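## Task

Rotate the yellow arch until it stands on its feet. It must stay that way by itself once the robot lets go, and the grippers should then release it and back away.

## Robot and tools

Robot: two arms, left_arm and right_arm, each ending in a parallel gripper. Everything is reported in one scene frame. Its origin is on the table surface midway between the arms, +z is up, +x reaches out over the table, and left_arm sits on the +y side. The names left and right do not refer to image sides. Each gripper has its own axes: the fingers extend along its +z and close along its y. The reported end_effector_position is the point between the finger pads, roughly 5 mm short of the fingertips.

Row format (used by execute_actions and move): one flat list of 14 numbers covering both arms, each in [-1, 1], even when one arm is idle. Numbers 1-7 are left_arm: dx, dy, dz, rx, ry, rz, opening. Numbers 8-14 are the same for right_arm. dx to rz are an offset, not a pose, expressed in that gripper's own axes and counted from the gripper pose printed in the most recent result that shows it. Before any result in the scene shows it, and for the second and later calls within a single reply, the offset counts from where the gripper is when the action begins. Scale: 1.0 equals 0.6 m for dx, dy, dz and 180 degrees for rotation; rx, ry, rz form a single rotation vector. Opening is absolute, not an offset: +1 is fully open (0.070 m), -1 is shut, and a full close needs about 1 s or more. All zeros is not a pause; it steers the arm back to the reference pose. To keep an arm still, give it the offset back to where you want it in the first call of a reply and zeros afterwards, always with the opening it should keep.

execute_actions: argument actions is a list with zero or one item, plus optional pictures (true/false). An empty list only reports the state. An item {"rows": [...], "steps": n} plays up to 15 rows, each for one control step of 1/30 s (n at most 15, default 15); missing rows repeat the last one. Every row is an offset from the same reference pose, not from the row before. An item {"steps": n} without rows waits until n steps (up to 300) have elapsed since the previous result, your reply time included. A refused call sends nothing.

move: argument target is one 14-number row as above; speed is the path top speed in m/s, 0.002 to 0.5 (default 0.25), with turning capped at twice that in rad/s. Both grippers travel straight lines that finish together, lasting 0.5 to 10 s; anything longer is cut off at 10 s short of the target. Openings are applied at the start. The path ignores obstacles and the other arm. Grippers lag, drift off the line and may overshoot the speed, especially with a near-straight arm. Faster contact and targets placed deeper past a surface mean harder impacts and pushes. The result adds a move: line with the ending (done, off_target, moving, held, fault; if one arm is named, the other finished fine) and any limits (paced = the sent pose was clipped; held = a check blocked some steps, after which the arm may jump faster than speed), plus each gripper's remaining distance to its target.

wait: seconds, 0 to 10; lets the simulation run with no new command. zoom_image: camera (cam_high, cam_low, cam_left_wrist, cam_right_wrist) and region [x0, y0, x1, y1] in pixels from the top-left, at most 504 by 504. finished_scene: scene number (1 or 2); irreversible, grades the scene and starts the next one. Sending a reply with no tool call ends all scenes.

Motion limits: each step the commanded pose is clipped to within 70 mm and 16 degrees of the measured pose, and position wins over orientation when both cannot be met. After an action the arm continues only to its last clipped pose, so long moves need several actions; check the printed pose and send the remainder. Joint speed tops at 3 rad/s. Joint ranges are limited (for example wrist pitch within +/-1.22 rad, wrist roll +/-2.094 rad).

Results: the state line shows, per arm, position in metres and orientation as a wxyz quaternion; printed positions can be slightly wrong at long reach. grip_measured gives the finger opening on the command scale (readings can be off by about 1 mm). To hold something, command an opening about 0.04 below grip_measured; smaller gaps grip more gently. A pose unreachable line means the clearance check altered or blocked that arm's command; HELD flags steps not sent. A Hand target line shows where each gripper is currently being driven. Joint torques are noisy, offset readings. Images come from cam_high (504x504), cam_low (504x504), cam_left_wrist and cam_right_wrist (616x616 fisheye), with calibration matrices supplied.

Hazards: the scene keeps running while you compose a reply, and fingers still in motion keep moving. Random tugs may pull on a held part or shove loose ones. Never let an object leave the table. Avoid arm-to-arm collisions or pressing. Contact torque at a joint's load limit triggers a TORQUE FAULT: that arm freezes for 10 s. The wrist motors give only about 4 N m, so heavy loads plus contact can make them yield. Motors heat while holding; a MOTOR HOT warning appears at 65 °C and at 80 °C the arm drops everything and falls. Avoid drops, slips, slams and forceful shoving; at the end open the grippers and pull away so the piece rests on its own.

Each tool is called after "Call:" in YAML: its name, and indented under it one key for each argument.

## Session

Call:
execute_actions:
  actions: []

Scene clock: 0.00 s of 6100.00 s.
left_arm: end_effector_position=(+0.4389, -0.0735, +0.1038) grip_measured=+1.00 end_effector_quat_wxyz=(+0.370, -0.235, +0.899, -0.021) | right_arm: end_effector_position=(+0.4606, -0.2827, +0.1513) grip_measured=+1.00 end_effector_quat_wxyz=(-0.189, +0.712, -0.676, +0.016)
Joint positions: left_arm=[-0.867  2.241 -1.844  0.803  1.047 -1.788  0.07 ] | right_arm=[ 0.063  1.891 -1.629  0.274  1.116 -1.695  0.07 ]
Joint torques (N m, as the arm reports them, + toward a larger angle): no reading
Motor temperatures (°C, as the motors report them): left_arm=[30 32 32 34 32 35] | right_arm=[32 30 34 34 38 31]
Hand target (left_arm): +0.439, -0.074, +0.104; +0.370, -0.235, +0.899, -0.021
Hand target (right_arm): +0.461, -0.283, +0.151; -0.189, +0.712, -0.676, +0.016
camera_calibration (this result's frames):
cam_left_wrist: T_world_to_cam=[[0.392436, -0.901153, 0.184166, -0.254143], [-0.900723, -0.41707, -0.121452, 0.374503], [0.186257, -0.11822, -0.975363, 0.132718], [0, 0, 0, 1]] pos_world=[0.412338, -0.0571379, 0.221737]
cam_right_wrist: T_world_to_cam=[[0.954019, 0.0125824, 0.299482, -0.481121], [-0.0970006, -0.932397, 0.348176, -0.269408], [0.283617, -0.361216, -0.888304, 0.0232548], [0, 0, 0, 1]] pos_world=[0.426271, -0.236742, 0.258546]

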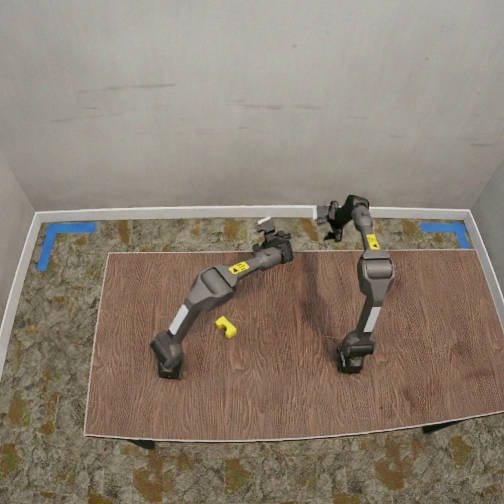

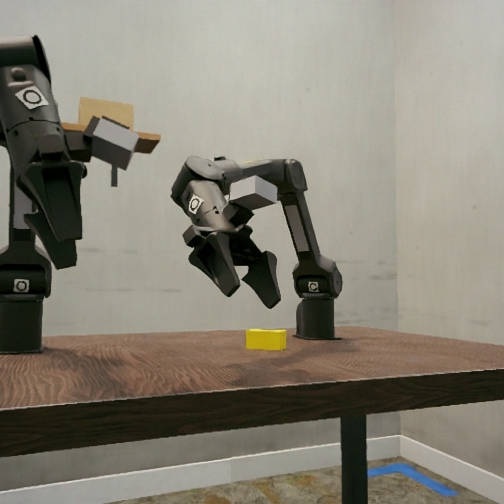

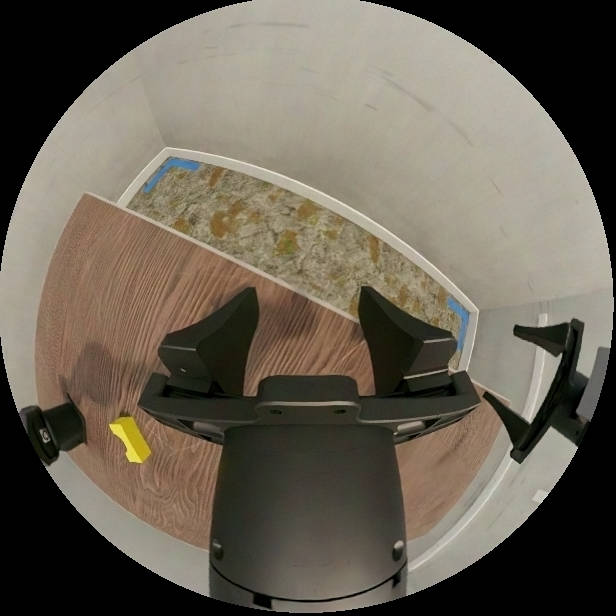

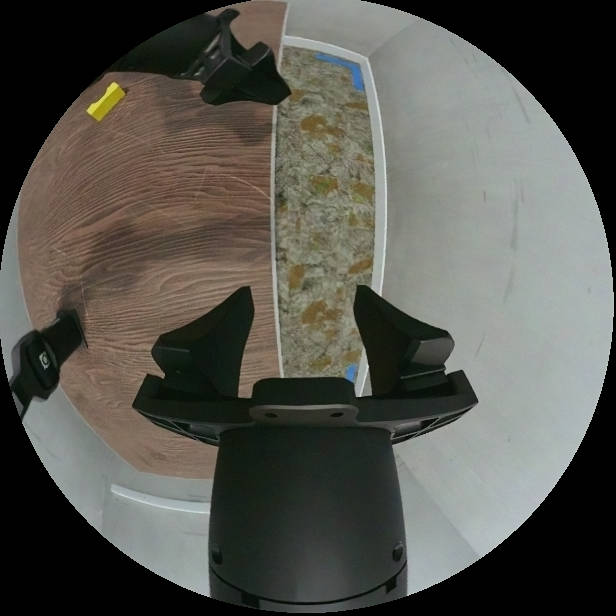

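Call:
zoom_image:
  camera: "cam_high"
  region: [190, 300, 270, 360]

Call:
zoom_image:
  camera: "cam_left_wrist"
  region: [90, 400, 170, 480]

Call:
zoom_image:
  camera: "cam_low"
  region: [220, 310, 320, 370]

Call:
zoom_image:
  camera: "cam_right_wrist"
  region: [70, 65, 150, 135]

Region (190, 300, 270, 360) of cam_high's 504x504 image, scaled by 6.300, with more detail than that image has; it fills the top 378 rows of this view, and the rest is white.

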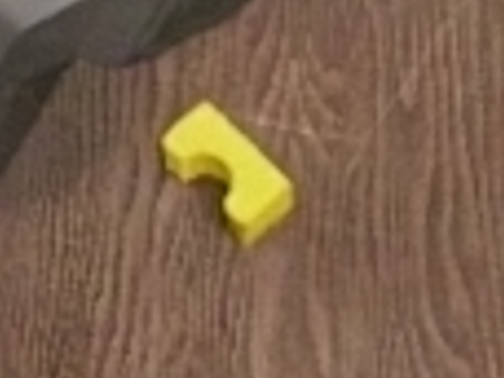

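Region (90, 400, 170, 480) of cam_left_wrist's 616x616 image, scaled by 6.300, with more detail than that image has.

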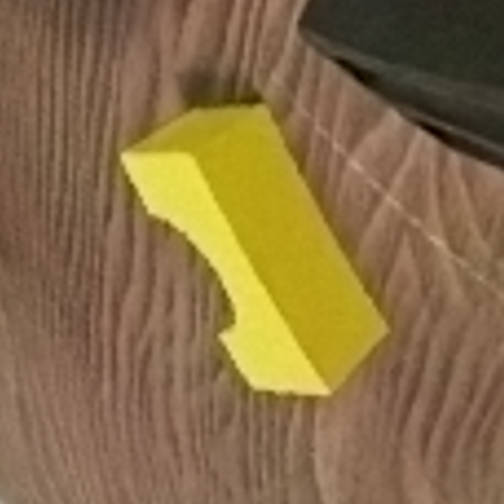

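Region (220, 310, 320, 370) of cam_low's 504x504 image, scaled by 5.040, with more detail than that image has; it fills the top 302 rows of this view, and the rest is white.

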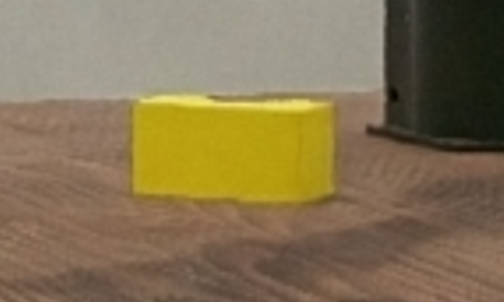

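Region (70, 65, 150, 135) of cam_right_wrist's 616x616 image, scaled by 6.300, with more detail than that image has; it fills the top 441 rows of this view, and the rest is white.

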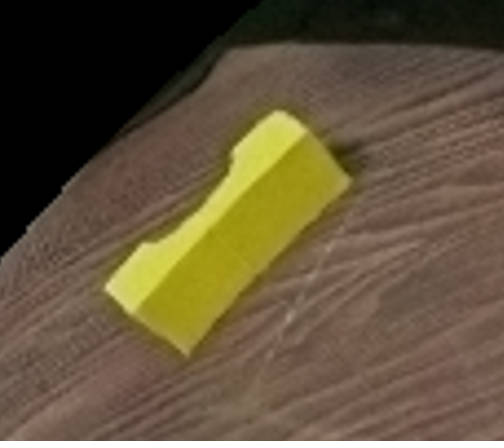

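Call:
move:
  target: [0.242,0.450,-0.237,0.0626,0.2813,0.4128,1, 0,0,0,0,0,0,1]
  speed: 0.4

Call:
zoom_image:
  camera: "cam_left_wrist"
  region: [225, 190, 395, 350]

Scene clock: 17.60 s of 6100.00 s.
left_arm: end_effector_position=(+0.1418, +0.0787, +0.0555) grip_measured=+1.00 end_effector_quat_wxyz=(-0.060, +0.398, +0.915, +0.024) | right_arm: end_effector_position=(+0.4606, -0.2827, +0.1513) grip_measured=+1.00 end_effector_quat_wxyz=(-0.189, +0.712, -0.676, +0.016)
Joint positions: left_arm=[-0.89   1.542 -0.82  -0.025  1.064 -0.122  0.07 ] | right_arm=[ 0.063  1.891 -1.629  0.274  1.116 -1.695  0.07 ]
Joint torques (N m, as the arm reports them, + toward a larger angle): left_arm=[ 0.35 -2.94 -2.18  0.12 -0.06 -0.37] | right_arm=[ 0.1  -6.81 -4.8   0.34 -0.22  0.04]
Motor temperatures (°C, as the motors report them): left_arm=[30 33 32 34 32 35] | right_arm=[32 30 34 34 38 31]
Hand target (left_arm): +0.142, +0.078, +0.056; -0.060, +0.398, +0.915, +0.024
Hand target (right_arm): +0.461, -0.283, +0.151; -0.189, +0.712, -0.676, +0.016
Off the commanded pose (left_arm): 0.005 m, 1 deg.
Off the commanded pose (right_arm): 0.000 m, 0 deg.
After step 90, 12.20 s passed at rest.
move: off_target (left_arm)
camera_calibration (this result's frames):
cam_left_wrist: T_world_to_cam=[[-0.754228, -0.656613, -0.000377775, 0.162107], [-0.483424, 0.554902, 0.677041, -0.0154326], [-0.444344, 0.510826, -0.735945, 0.185505], [0, 0, 0, 1]] pos_world=[0.197233, 0.0202447, 0.147031]
cam_right_wrist: T_world_to_cam=[[0.954019, 0.0125826, 0.299482, -0.481121], [-0.0970005, -0.932397, 0.348176, -0.269408], [0.283617, -0.361216, -0.888304, 0.0232546], [0, 0, 0, 1]] pos_world=[0.426271, -0.236742, 0.258546]

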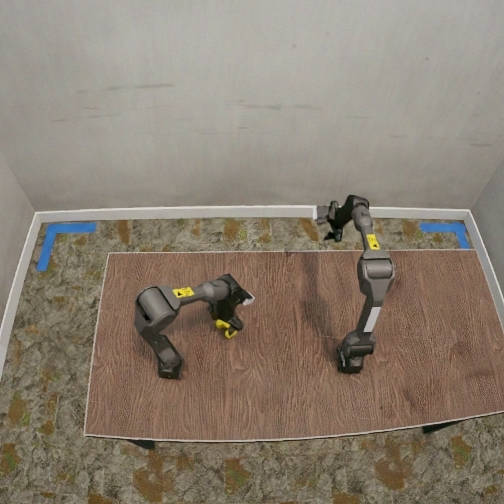

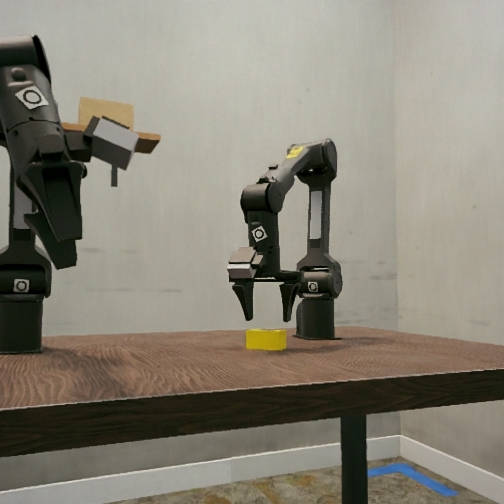

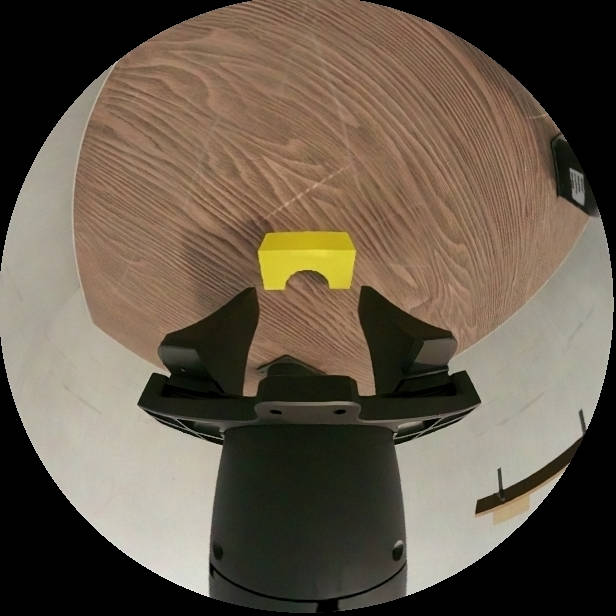

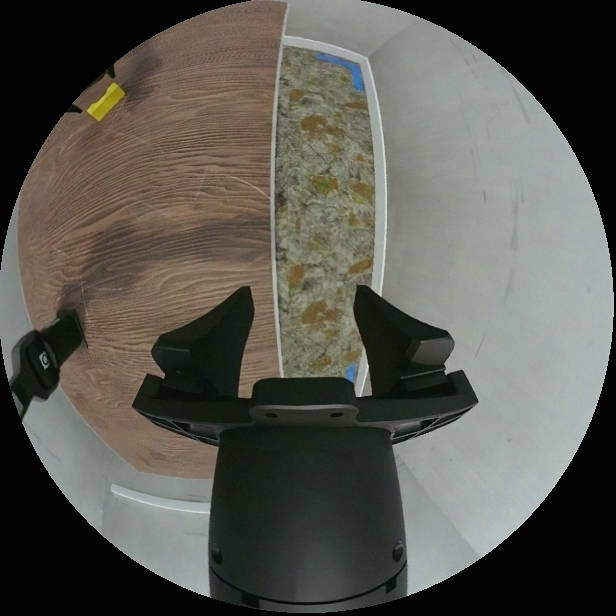

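Region (225, 190, 395, 350) of cam_left_wrist's 616x616 image, scaled by 2.965, with more detail than that image has; it fills the top 474 rows of this view, and the rest is white.

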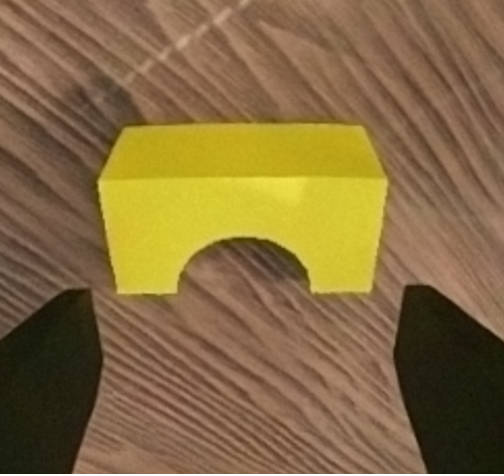

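Call:
move:
  target: [-0.019,0.0013,0.0168,0,0.039,0.0055,1, 0,0,0,0,0,0,1]
  speed: 0.1

Call:
zoom_image:
  camera: "cam_left_wrist"
  region: [235, 210, 385, 350]

Call:
zoom_image:
  camera: "cam_low"
  region: [210, 260, 330, 365]

Scene clock: 31.30 s of 6100.00 s.
left_arm: end_effector_position=(+0.1493, +0.0721, +0.0431) grip_measured=+1.00 end_effector_quat_wxyz=(-0.117, +0.404, +0.906, +0.047) | right_arm: end_effector_position=(+0.4606, -0.2827, +0.1513) grip_measured=+1.00 end_effector_quat_wxyz=(-0.189, +0.712, -0.676, +0.016)
Joint positions: left_arm=[-0.869  1.694 -0.926 -0.036  1.142 -0.077  0.07 ] | right_arm=[ 0.063  1.891 -1.629  0.274  1.116 -1.695  0.07 ]
Joint torques (N m, as the arm reports them, + toward a larger angle): left_arm=[ 0.82 -3.76 -2.1  -0.17  0.16  0.03] | right_arm=[ 0.11 -6.78 -4.8   0.33 -0.21  0.04]
Motor temperatures (°C, as the motors report them): left_arm=[30 33 32 34 32 35] | right_arm=[32 31 34 34 38 31]
Hand target (left_arm): +0.149, +0.072, +0.043; -0.117, +0.404, +0.906, +0.047
Hand target (right_arm): +0.461, -0.283, +0.151; -0.189, +0.712, -0.676, +0.016
Off the commanded pose (left_arm): 0.001 m, 0 deg.
Off the commanded pose (right_arm): 0.000 m, 0 deg.
After step 90, 9.80 s passed at rest.
move: done
camera_calibration (this result's frames):
cam_left_wrist: T_world_to_cam=[[-0.765291, -0.643632, 0.00823888, 0.163791], [-0.411755, 0.499343, 0.762309, -0.010112], [-0.49476, 0.579996, -0.647161, 0.181795], [0, 0, 0, 1]] pos_world=[0.211129, 0.00503034, 0.12401]
cam_right_wrist: T_world_to_cam=[[0.954019, 0.0125825, 0.299482, -0.481121], [-0.0970005, -0.932397, 0.348176, -0.269408], [0.283617, -0.361216, -0.888304, 0.0232547], [0, 0, 0, 1]] pos_world=[0.426271, -0.236742, 0.258546]

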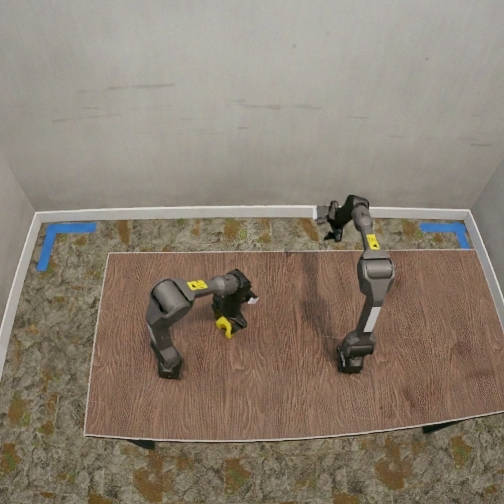

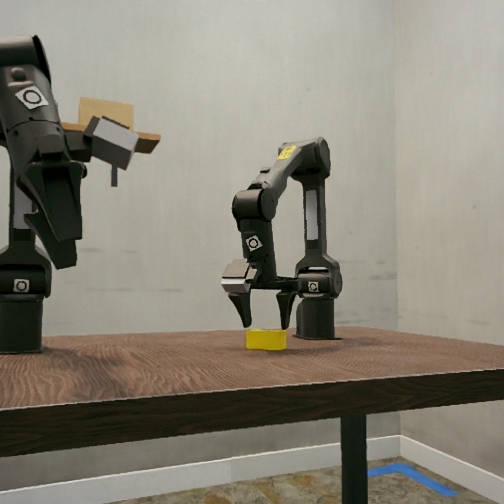

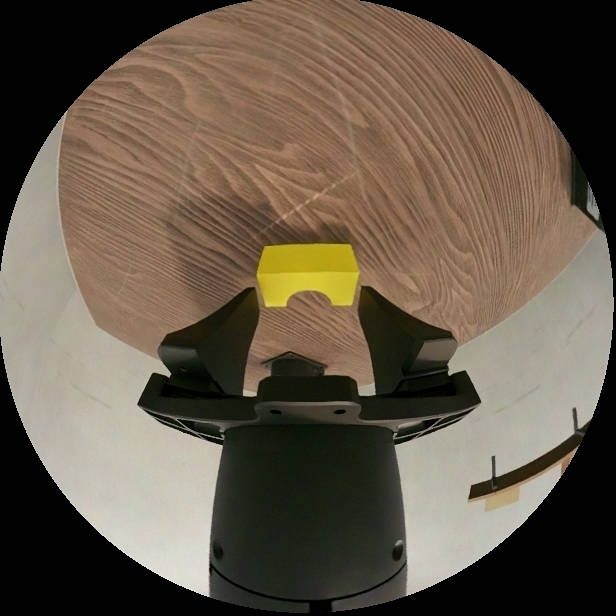

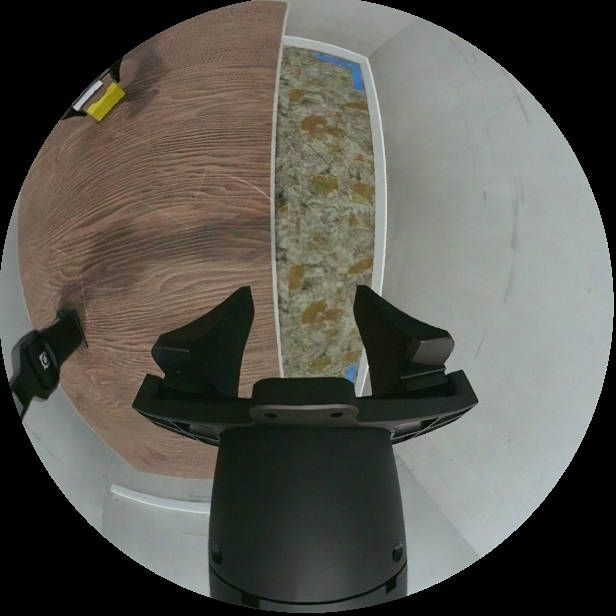

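Region (235, 210, 385, 350) of cam_left_wrist's 616x616 image, scaled by 3.360, with more detail than that image has; it fills the top 470 rows of this view, and the rest is white.

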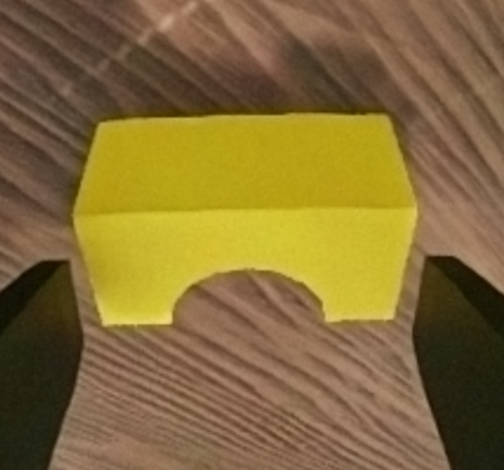

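Region (210, 260, 330, 365) of cam_low's 504x504 image, scaled by 4.200, with more detail than that image has; it fills the top 441 rows of this view, and the rest is white.

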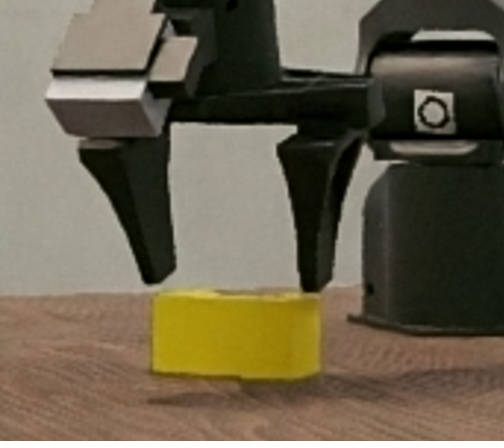

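Call:
move:
  target: [-0.0104,0.0004,0.0403,-0.003,0.036,0,1, 0,0,0,0,0,0,1]
  speed: 0.04

Call:
zoom_image:
  camera: "cam_left_wrist"
  region: [235, 230, 385, 370]

Scene clock: 34.80 s of 6100.00 s.
left_arm: end_effector_position=(+0.1491, +0.0726, +0.0173) grip_measured=+1.00 end_effector_quat_wxyz=(-0.167, +0.401, +0.898, +0.074) | right_arm: end_effector_position=(+0.4606, -0.2827, +0.1513) grip_measured=+1.00 end_effector_quat_wxyz=(-0.189, +0.712, -0.676, +0.016)
Joint positions: left_arm=[-0.867  1.838 -0.97  -0.037  1.156 -0.072  0.07 ] | right_arm=[ 0.063  1.891 -1.629  0.274  1.116 -1.695  0.07 ]
Joint torques (N m, as the arm reports them, + toward a larger angle): left_arm=[ 0.96 -3.68 -2.31 -0.18  0.46  0.18] | right_arm=[ 0.09 -6.79 -4.8   0.34 -0.22  0.04]
Motor temperatures (°C, as the motors report them): left_arm=[30 33 32 34 32 35] | right_arm=[32 31 34 34 38 31]
Hand target (left_arm): +0.149, +0.073, +0.018; -0.166, +0.401, +0.898, +0.074
Hand target (right_arm): +0.461, -0.283, +0.151; -0.189, +0.712, -0.676, +0.016
Off the commanded pose (left_arm): 0.001 m, 0 deg.
Off the commanded pose (right_arm): 0.000 m, 0 deg.
move: done
camera_calibration (this result's frames):
cam_left_wrist: T_world_to_cam=[[-0.766772, -0.641905, 0.0042937, 0.164309], [-0.354254, 0.428725, 0.831083, 0.00455152], [-0.535317, 0.63573, -0.556131, 0.165172], [0, 0, 0, 1]] pos_world=[0.21602, -0.00148548, 0.0873692]
cam_right_wrist: T_world_to_cam=[[0.954019, 0.0125827, 0.299482, -0.481121], [-0.0970004, -0.932397, 0.348176, -0.269408], [0.283617, -0.361216, -0.888304, 0.0232546], [0, 0, 0, 1]] pos_world=[0.426271, -0.236742, 0.258546]

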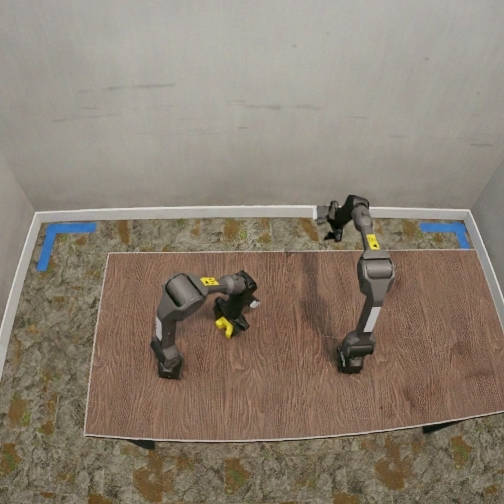

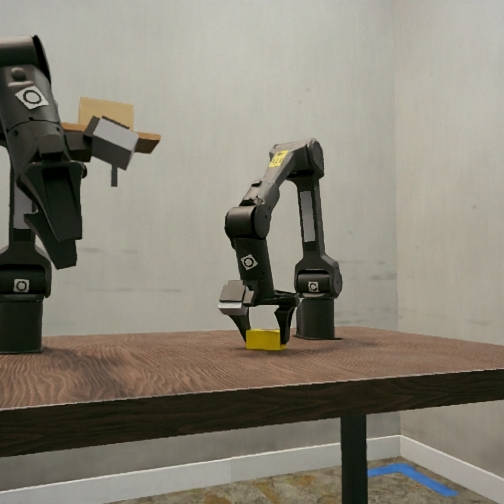

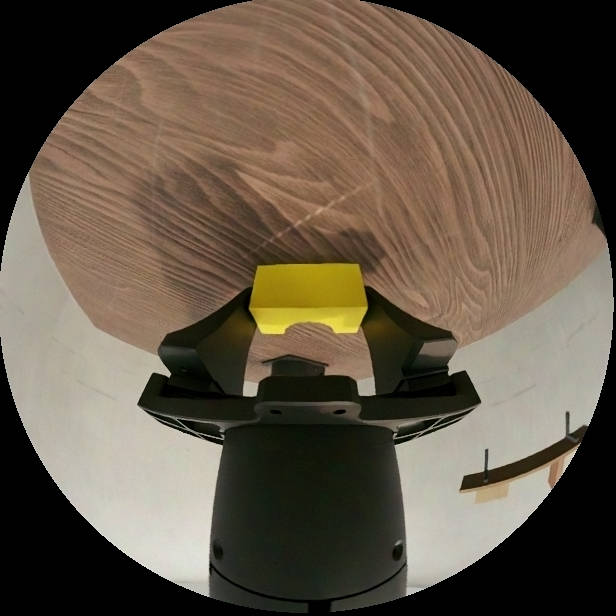

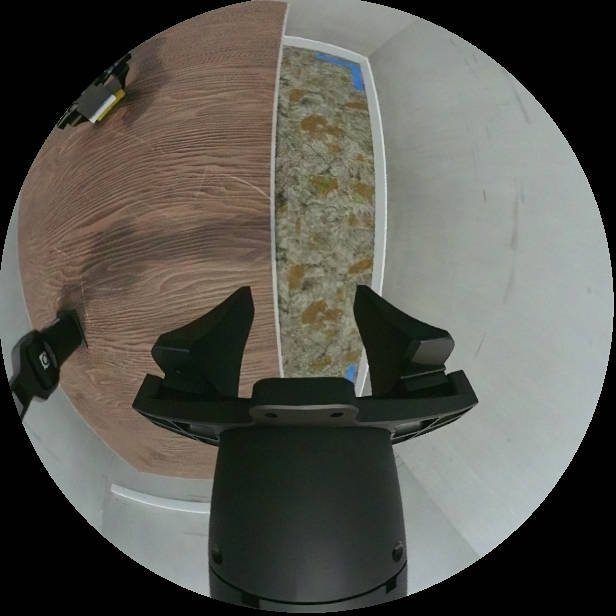

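Region (235, 230, 385, 370) of cam_left_wrist's 616x616 image, scaled by 3.360, with more detail than that image has; it fills the top 470 rows of this view, and the rest is white.

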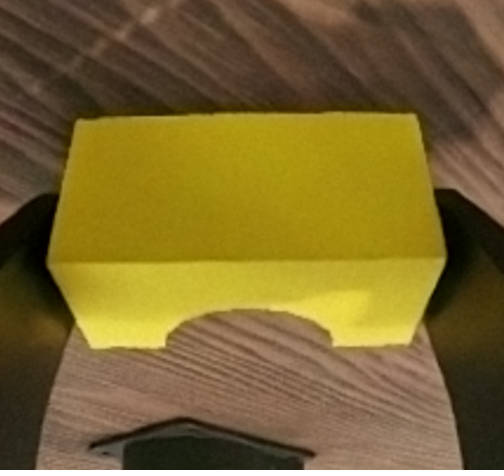

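Call:
execute_actions:
  actions:
    - {"rows":[[0,0,0,0,0,0,0.96,0,0,0,0,0,0,1],[0,0,0,0,0,0,0.94,0,0,0,0,0,0,1],[0,0,0,0,0,0,0.92,0,0,0,0,0,0,1],[0,0,0,0,0,0,0.9,0,0,0,0,0,0,1],[0,0,0,0,0,0,0.88,0,0,0,0,0,0,1],[0,0,0,0,0,0,0.86,0,0,0,0,0,0,1],[0,0,0,0,0,0,0.84,0,0,0,0,0,0,1],[0,0,0,0,0,0,0.82,0,0,0,0,0,0,1]],"steps":15}
  pictures: false

Scene clock: 36.73 s of 6100.00 s.
left_arm: end_effector_position=(+0.1491, +0.0725, +0.0175) grip_measured=+0.89 end_effector_quat_wxyz=(-0.166, +0.401, +0.898, +0.074) | right_arm: end_effector_position=(+0.4606, -0.2827, +0.1513) grip_measured=+1.00 end_effector_quat_wxyz=(-0.189, +0.712, -0.676, +0.016)
Joint positions: left_arm=[-0.867  1.837 -0.97  -0.037  1.156 -0.072  0.066] | right_arm=[ 0.063  1.891 -1.629  0.274  1.116 -1.695  0.07 ]
Joint torques (N m, as the arm reports them, + toward a larger angle): left_arm=[ 0.94 -3.09 -1.98 -0.17  0.43  0.15] | right_arm=[ 0.11 -6.78 -4.79  0.34 -0.22  0.03]
Motor temperatures (°C, as the motors report them): left_arm=[30 33 32 34 32 35] | right_arm=[32 31 34 34 38 31]
Hand target (left_arm): +0.149, +0.073, +0.017; -0.167, +0.401, +0.898, +0.074
Hand target (right_arm): +0.461, -0.283, +0.151; -0.189, +0.712, -0.676, +0.016
Off the commanded pose (left_arm): 0.000 m, 0 deg.
Off the commanded pose (right_arm): 0.000 m, 0 deg.
Steps of this call (steps 1 to 43: nothing new was sent; steps 44 to 58: all 15 steps of this action). Readings (end_effector_position):
44: left_arm (+0.1491, +0.0725, +0.0175) | right_arm (+0.4606, -0.2827, +0.1513)
45: left_arm (+0.1491, +0.0725, +0.0175) | right_arm (+0.4606, -0.2827, +0.1513)
47: left_arm (+0.1491, +0.0725, +0.0175) | right_arm (+0.4606, -0.2827, +0.1513)
51: left_arm (+0.1491, +0.0725, +0.0175) | right_arm (+0.4606, -0.2827, +0.1513)
58: the state above

Call:
move:
  target: [0.0033,-0.002,-0.0568,-0.0069,-0.1162,0.0371,0.84, 0,0,0,0,0,0,1]
  speed: 0.2

Call:
move:
  target: [-0.392,0,0.02,0,-0.386,0,0.84, 0,0,0,0,0,0,1]
  speed: 0.3

Call:
zoom_image:
  camera: "cam_low"
  region: [110, 280, 270, 400]

Scene clock: 44.70 s of 6100.00 s.
left_arm: end_effector_position=(+0.1553, +0.0635, +0.0518) grip_measured=+0.89 end_effector_quat_wxyz=(+0.001, +0.461, +0.887, +0.001) | right_arm: end_effector_position=(+0.4606, -0.2827, +0.1513) grip_measured=+1.00 end_effector_quat_wxyz=(-0.189, +0.712, -0.676, +0.016)
Joint positions: left_arm=[-0.903  1.519 -0.786  0.003  0.924 -0.012  0.066] | right_arm=[ 0.063  1.891 -1.629  0.274  1.116 -1.695  0.07 ]
Joint torques (N m, as the arm reports them, + toward a larger angle): left_arm=[-0.11 -1.74 -1.89  0.04  0.07  0.02] | right_arm=[ 0.09 -6.82 -4.8   0.33 -0.21  0.04]
Motor temperatures (°C, as the motors report them): left_arm=[30 33 32 34 32 35] | right_arm=[32 31 34 34 38 31]
Hand target (left_arm): +0.155, +0.063, +0.052; +0.000, +0.461, +0.887, +0.001
Hand target (right_arm): +0.461, -0.283, +0.151; -0.189, +0.712, -0.676, +0.016
Off the commanded pose (left_arm): 0.002 m, 0 deg.
Off the commanded pose (right_arm): 0.000 m, 0 deg.
After step 90, 3.70 s passed at rest.
move: done
camera_calibration (this result's frames):
cam_left_wrist: T_world_to_cam=[[-0.837321, -0.546585, -0.0117455, 0.168817], [-0.452423, 0.680692, 0.57617, -0.00546716], [-0.306931, 0.487753, -0.817245, 0.180926], [0, 0, 0, 1]] pos_world=[0.194412, 0.00774665, 0.152994]
cam_right_wrist: T_world_to_cam=[[0.954019, 0.0125827, 0.299482, -0.481121], [-0.0970003, -0.932397, 0.348176, -0.269408], [0.283617, -0.361216, -0.888304, 0.0232547], [0, 0, 0, 1]] pos_world=[0.426271, -0.236742, 0.258546]

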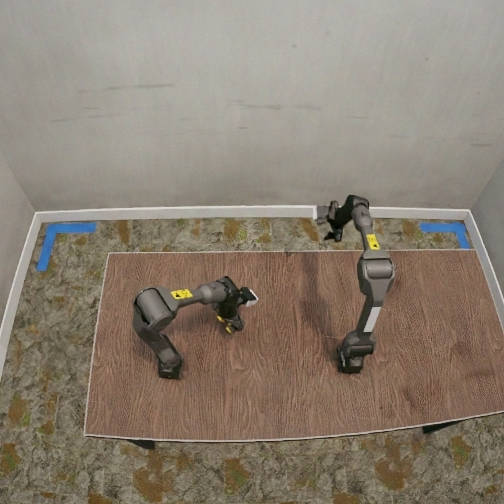

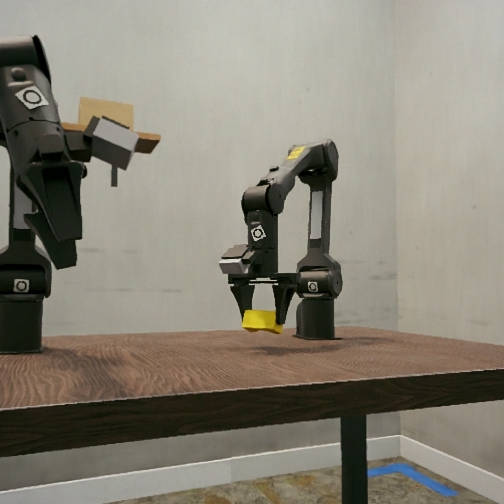

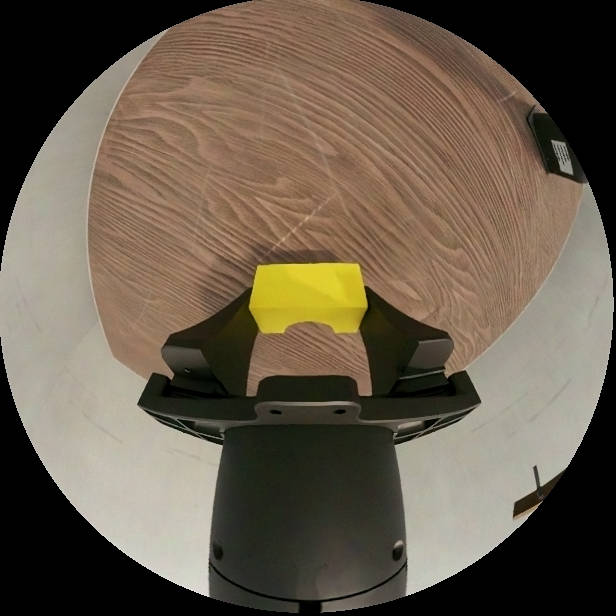

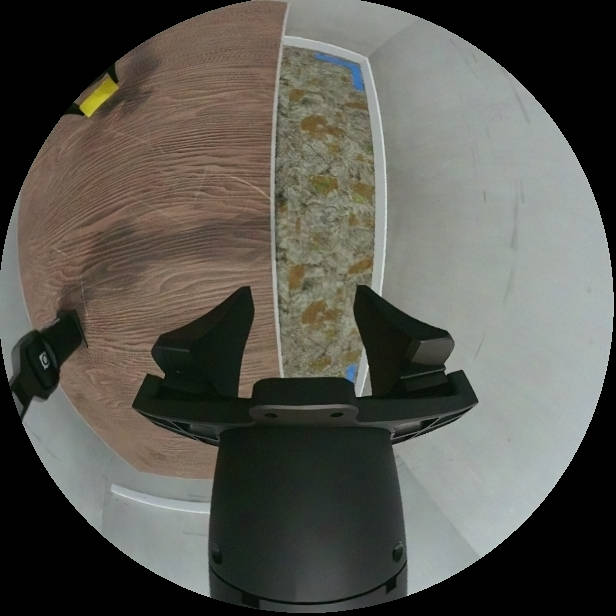

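Scene clock: 47.17 s of 6100.00 s.
left_arm: end_effector_position=(+0.2915, -0.1254, +0.0375) grip_measured=+0.89 end_effector_quat_wxyz=(+0.509, +0.380, +0.729, -0.255) | right_arm: end_effector_position=(+0.4606, -0.2827, +0.1513) grip_measured=+1.00 end_effector_quat_wxyz=(-0.189, +0.712, -0.676, +0.016)
Joint positions: left_arm=[-0.899  2.082 -0.705 -0.022 -0.929  0.022  0.066] | right_arm=[ 0.063  1.891 -1.629  0.274  1.116 -1.695  0.07 ]
Joint torques (N m, as the arm reports them, + toward a larger angle): left_arm=[-0.17 -5.35 -2.05  0.16 -1.05 -0.34] | right_arm=[ 0.11 -6.82 -4.81  0.34 -0.22  0.03]
Motor temperatures (°C, as the motors report them): left_arm=[30 33 32 34 32 35] | right_arm=[32 31 34 34 38 31]
Hand target (left_arm): +0.292, -0.126, +0.038; +0.509, +0.380, +0.729, -0.256
Hand target (right_arm): +0.461, -0.283, +0.151; -0.189, +0.712, -0.676, +0.016
Off the commanded pose (left_arm): 0.005 m, 1 deg.
Off the commanded pose (right_arm): 0.000 m, 0 deg.
move: off_target (left_arm)
camera_calibration (this result's frames):
cam_left_wrist: T_world_to_cam=[[-0.815009, -0.577381, -0.0489084, 0.170487], [-0.45571, 0.690813, -0.561343, 0.237836], [0.357895, -0.435212, -0.826137, -0.00603046], [0, 0, 0, 1]] pos_world=[0.249491, -0.0684888, 0.136864]
cam_right_wrist: T_world_to_cam=[[0.954019, 0.0125825, 0.299482, -0.481121], [-0.0970006, -0.932397, 0.348176, -0.269408], [0.283617, -0.361216, -0.888304, 0.0232547], [0, 0, 0, 1]] pos_world=[0.426271, -0.236742, 0.258546]

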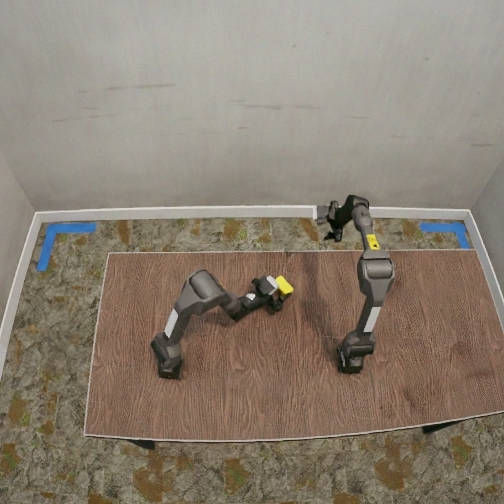

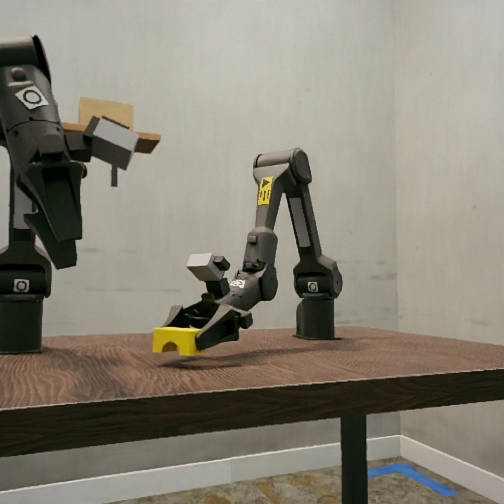

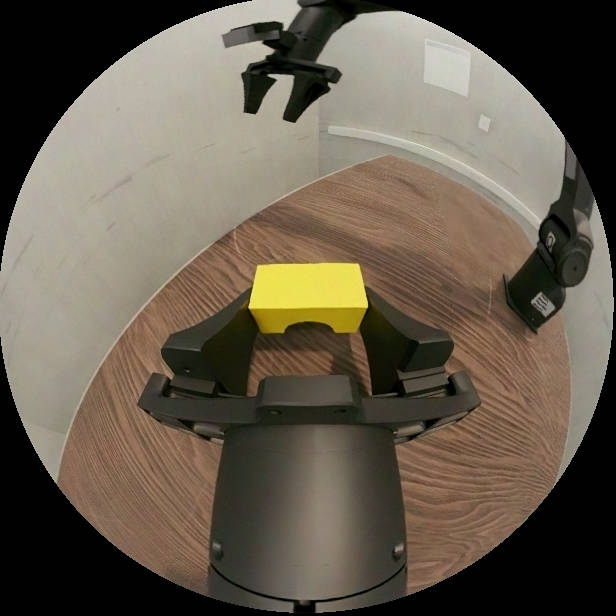

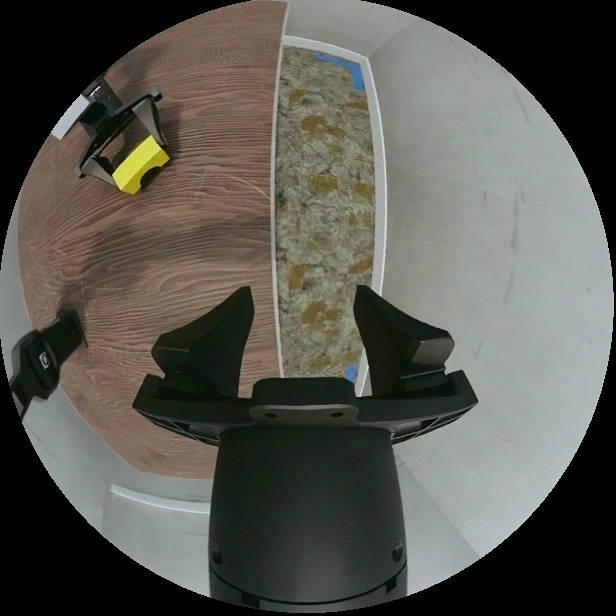

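Region (110, 280, 270, 400) of cam_low's 504x504 image, scaled by 3.150, with more detail than that image has; it fills the top 378 rows of this view, and the rest is white.

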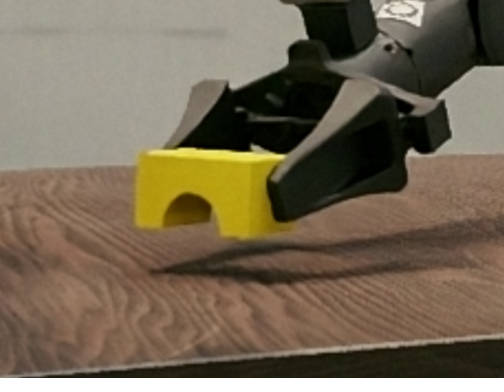

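Call:
move:
  target: [0.0225,0,0.0085,0,0,-0.005,0.84, 0,0,0,0,0,0,1]
  speed: 0.03

Call:
zoom_image:
  camera: "cam_low"
  region: [140, 315, 240, 390]

Scene clock: 50.73 s of 6100.00 s.
left_arm: end_effector_position=(+0.2913, -0.1252, +0.0226) grip_measured=+0.89 end_effector_quat_wxyz=(+0.507, +0.375, +0.732, -0.259) | right_arm: end_effector_position=(+0.4606, -0.2827, +0.1513) grip_measured=+1.00 end_effector_quat_wxyz=(-0.189, +0.712, -0.676, +0.016)
Joint positions: left_arm=[-0.899  2.139 -0.708 -0.021 -0.984  0.005  0.066] | right_arm=[ 0.063  1.891 -1.629  0.274  1.116 -1.695  0.07 ]
Joint torques (N m, as the arm reports them, + toward a larger angle): left_arm=[ 0.07 -4.84 -2.09  0.11 -1.05 -0.24] | right_arm=[ 0.09 -6.8  -4.82  0.34 -0.22  0.04]
Motor temperatures (°C, as the motors report them): left_arm=[30 33 32 34 33 35] | right_arm=[32 31 34 34 38 31]
Hand target (left_arm): +0.291, -0.125, +0.023; +0.507, +0.374, +0.732, -0.259
Hand target (right_arm): +0.461, -0.283, +0.151; -0.189, +0.712, -0.676, +0.016
Off the commanded pose (left_arm): 0.001 m, 0 deg.
Off the commanded pose (right_arm): 0.000 m, 0 deg.
move: done
camera_calibration (this result's frames):
cam_left_wrist: T_world_to_cam=[[-0.812399, -0.58211, -0.0340078, 0.168015], [-0.466362, 0.683655, -0.561357, 0.23144], [0.350021, -0.440186, -0.826875, -0.0164883], [0, 0, 0, 1]] pos_world=[0.250201, -0.0676799, 0.122001]
cam_right_wrist: T_world_to_cam=[[0.954019, 0.0125826, 0.299481, -0.481121], [-0.0970002, -0.932397, 0.348176, -0.269408], [0.283617, -0.361216, -0.888304, 0.0232549], [0, 0, 0, 1]] pos_world=[0.426271, -0.236742, 0.258546]

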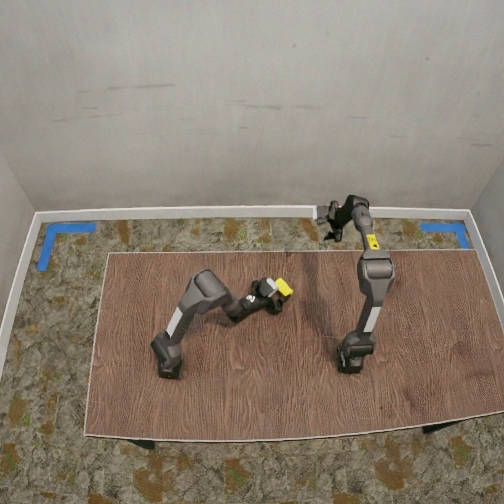

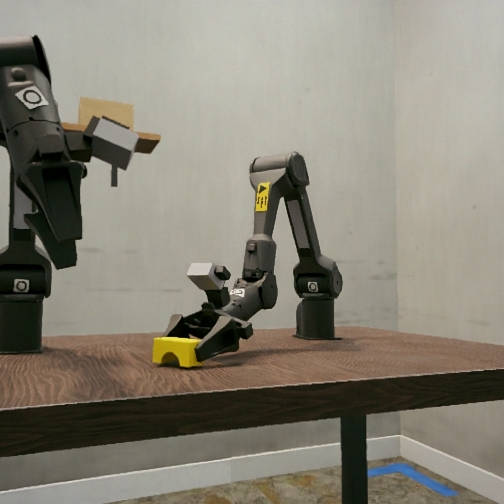

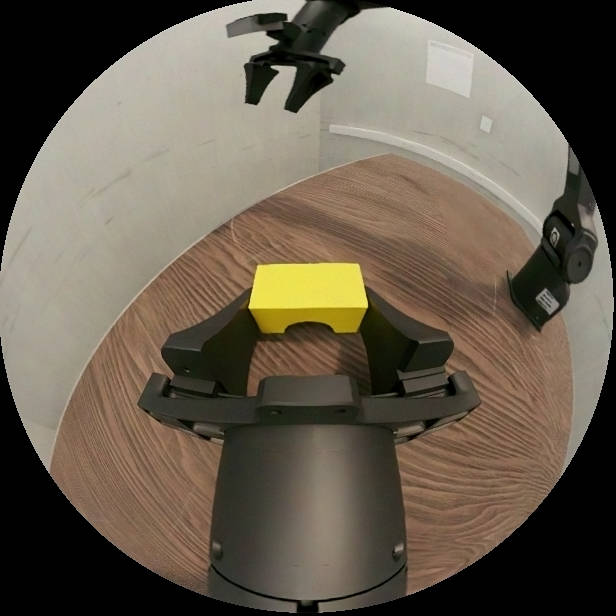

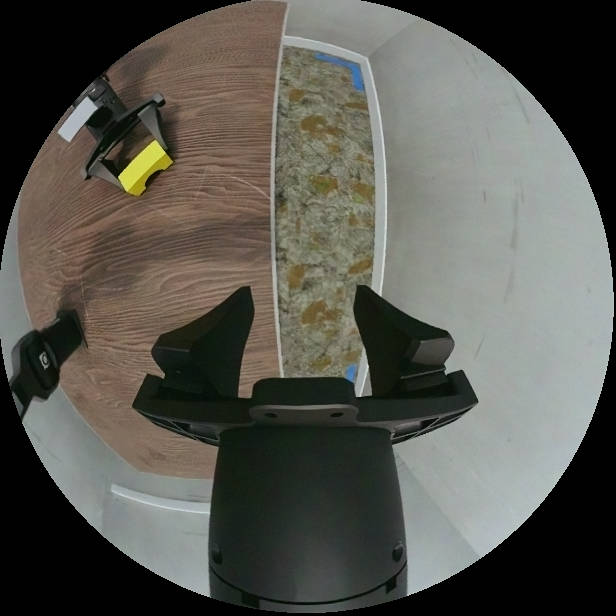

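Region (140, 315, 240, 390) of cam_low's 504x504 image, scaled by 5.040, with more detail than that image has; it fills the top 378 rows of this view, and the rest is white.

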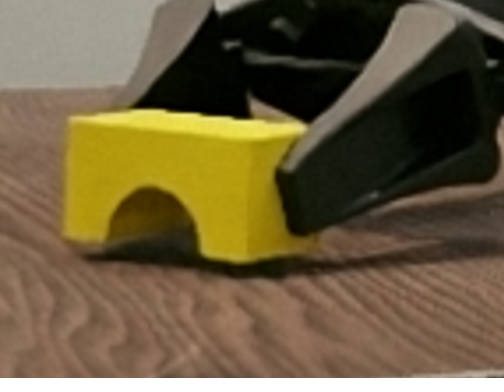

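Call:
move:
  target: [0.007,0,0.0026,0,0,0,0.84, 0,0,0,0,0,0,1]
  speed: 0.01

Call:
zoom_image:
  camera: "cam_low"
  region: [140, 315, 240, 390]

Scene clock: 52.73 s of 6100.00 s.
left_arm: end_effector_position=(+0.2914, -0.1252, +0.0183) grip_measured=+0.89 end_effector_quat_wxyz=(+0.507, +0.374, +0.732, -0.259) | right_arm: end_effector_position=(+0.4606, -0.2827, +0.1513) grip_measured=+1.00 end_effector_quat_wxyz=(-0.189, +0.712, -0.676, +0.016)
Joint positions: left_arm=[-0.899  2.157 -0.71  -0.021 -1.001  0.005  0.066] | right_arm=[ 0.063  1.891 -1.629  0.274  1.116 -1.695  0.07 ]
Joint torques (N m, as the arm reports them, + toward a larger angle): left_arm=[ 0.27 -3.98 -1.81  0.09 -0.96 -0.15] | right_arm=[ 0.09 -6.81 -4.81  0.33 -0.22  0.04]
Motor temperatures (°C, as the motors report them): left_arm=[30 33 32 34 33 35] | right_arm=[32 31 34 34 38 31]
Hand target (left_arm): +0.291, -0.125, +0.018; +0.507, +0.375, +0.732, -0.259
Hand target (right_arm): +0.461, -0.283, +0.151; -0.189, +0.712, -0.676, +0.016
Off the commanded pose (left_arm): 0.000 m, 0 deg.
Off the commanded pose (right_arm): 0.000 m, 0 deg.
move: done
camera_calibration (this result's frames):
cam_left_wrist: T_world_to_cam=[[-0.812343, -0.582167, -0.0343538, 0.167889], [-0.465933, 0.683323, -0.562118, 0.228885], [0.350721, -0.440626, -0.826343, -0.0203276], [0, 0, 0, 1]] pos_world=[0.250158, -0.0676193, 0.11763]
cam_right_wrist: T_world_to_cam=[[0.954019, 0.0125827, 0.299482, -0.481121], [-0.0970004, -0.932397, 0.348176, -0.269408], [0.283617, -0.361216, -0.888304, 0.0232547], [0, 0, 0, 1]] pos_world=[0.426271, -0.236742, 0.258546]

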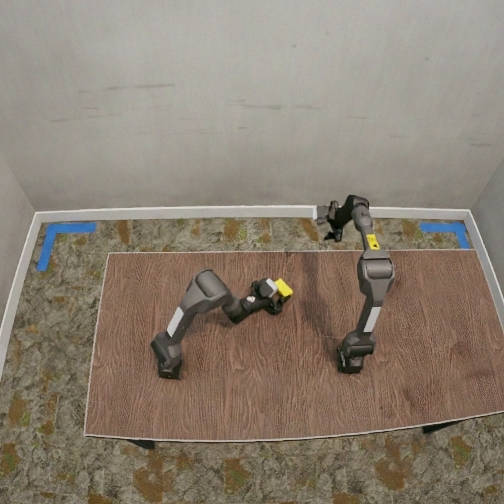

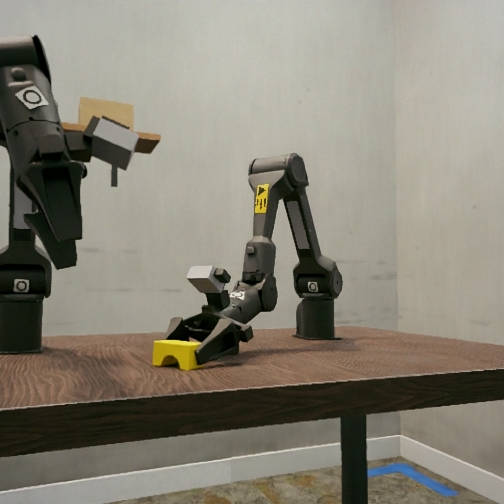

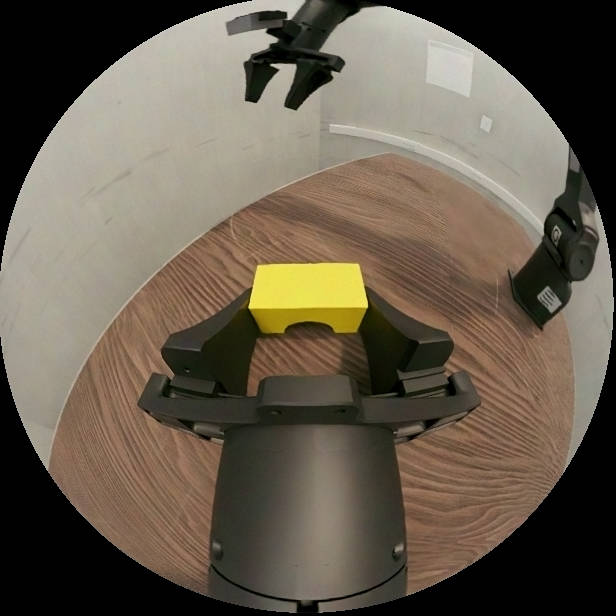

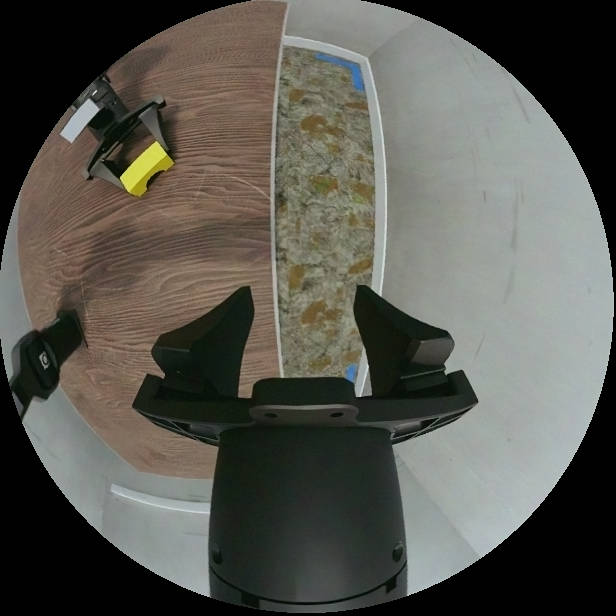

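Region (140, 315, 240, 390) of cam_low's 504x504 image, scaled by 5.040, with more detail than that image has; it fills the top 378 rows of this view, and the rest is white.

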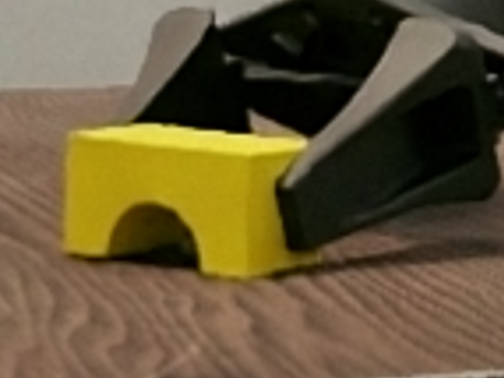

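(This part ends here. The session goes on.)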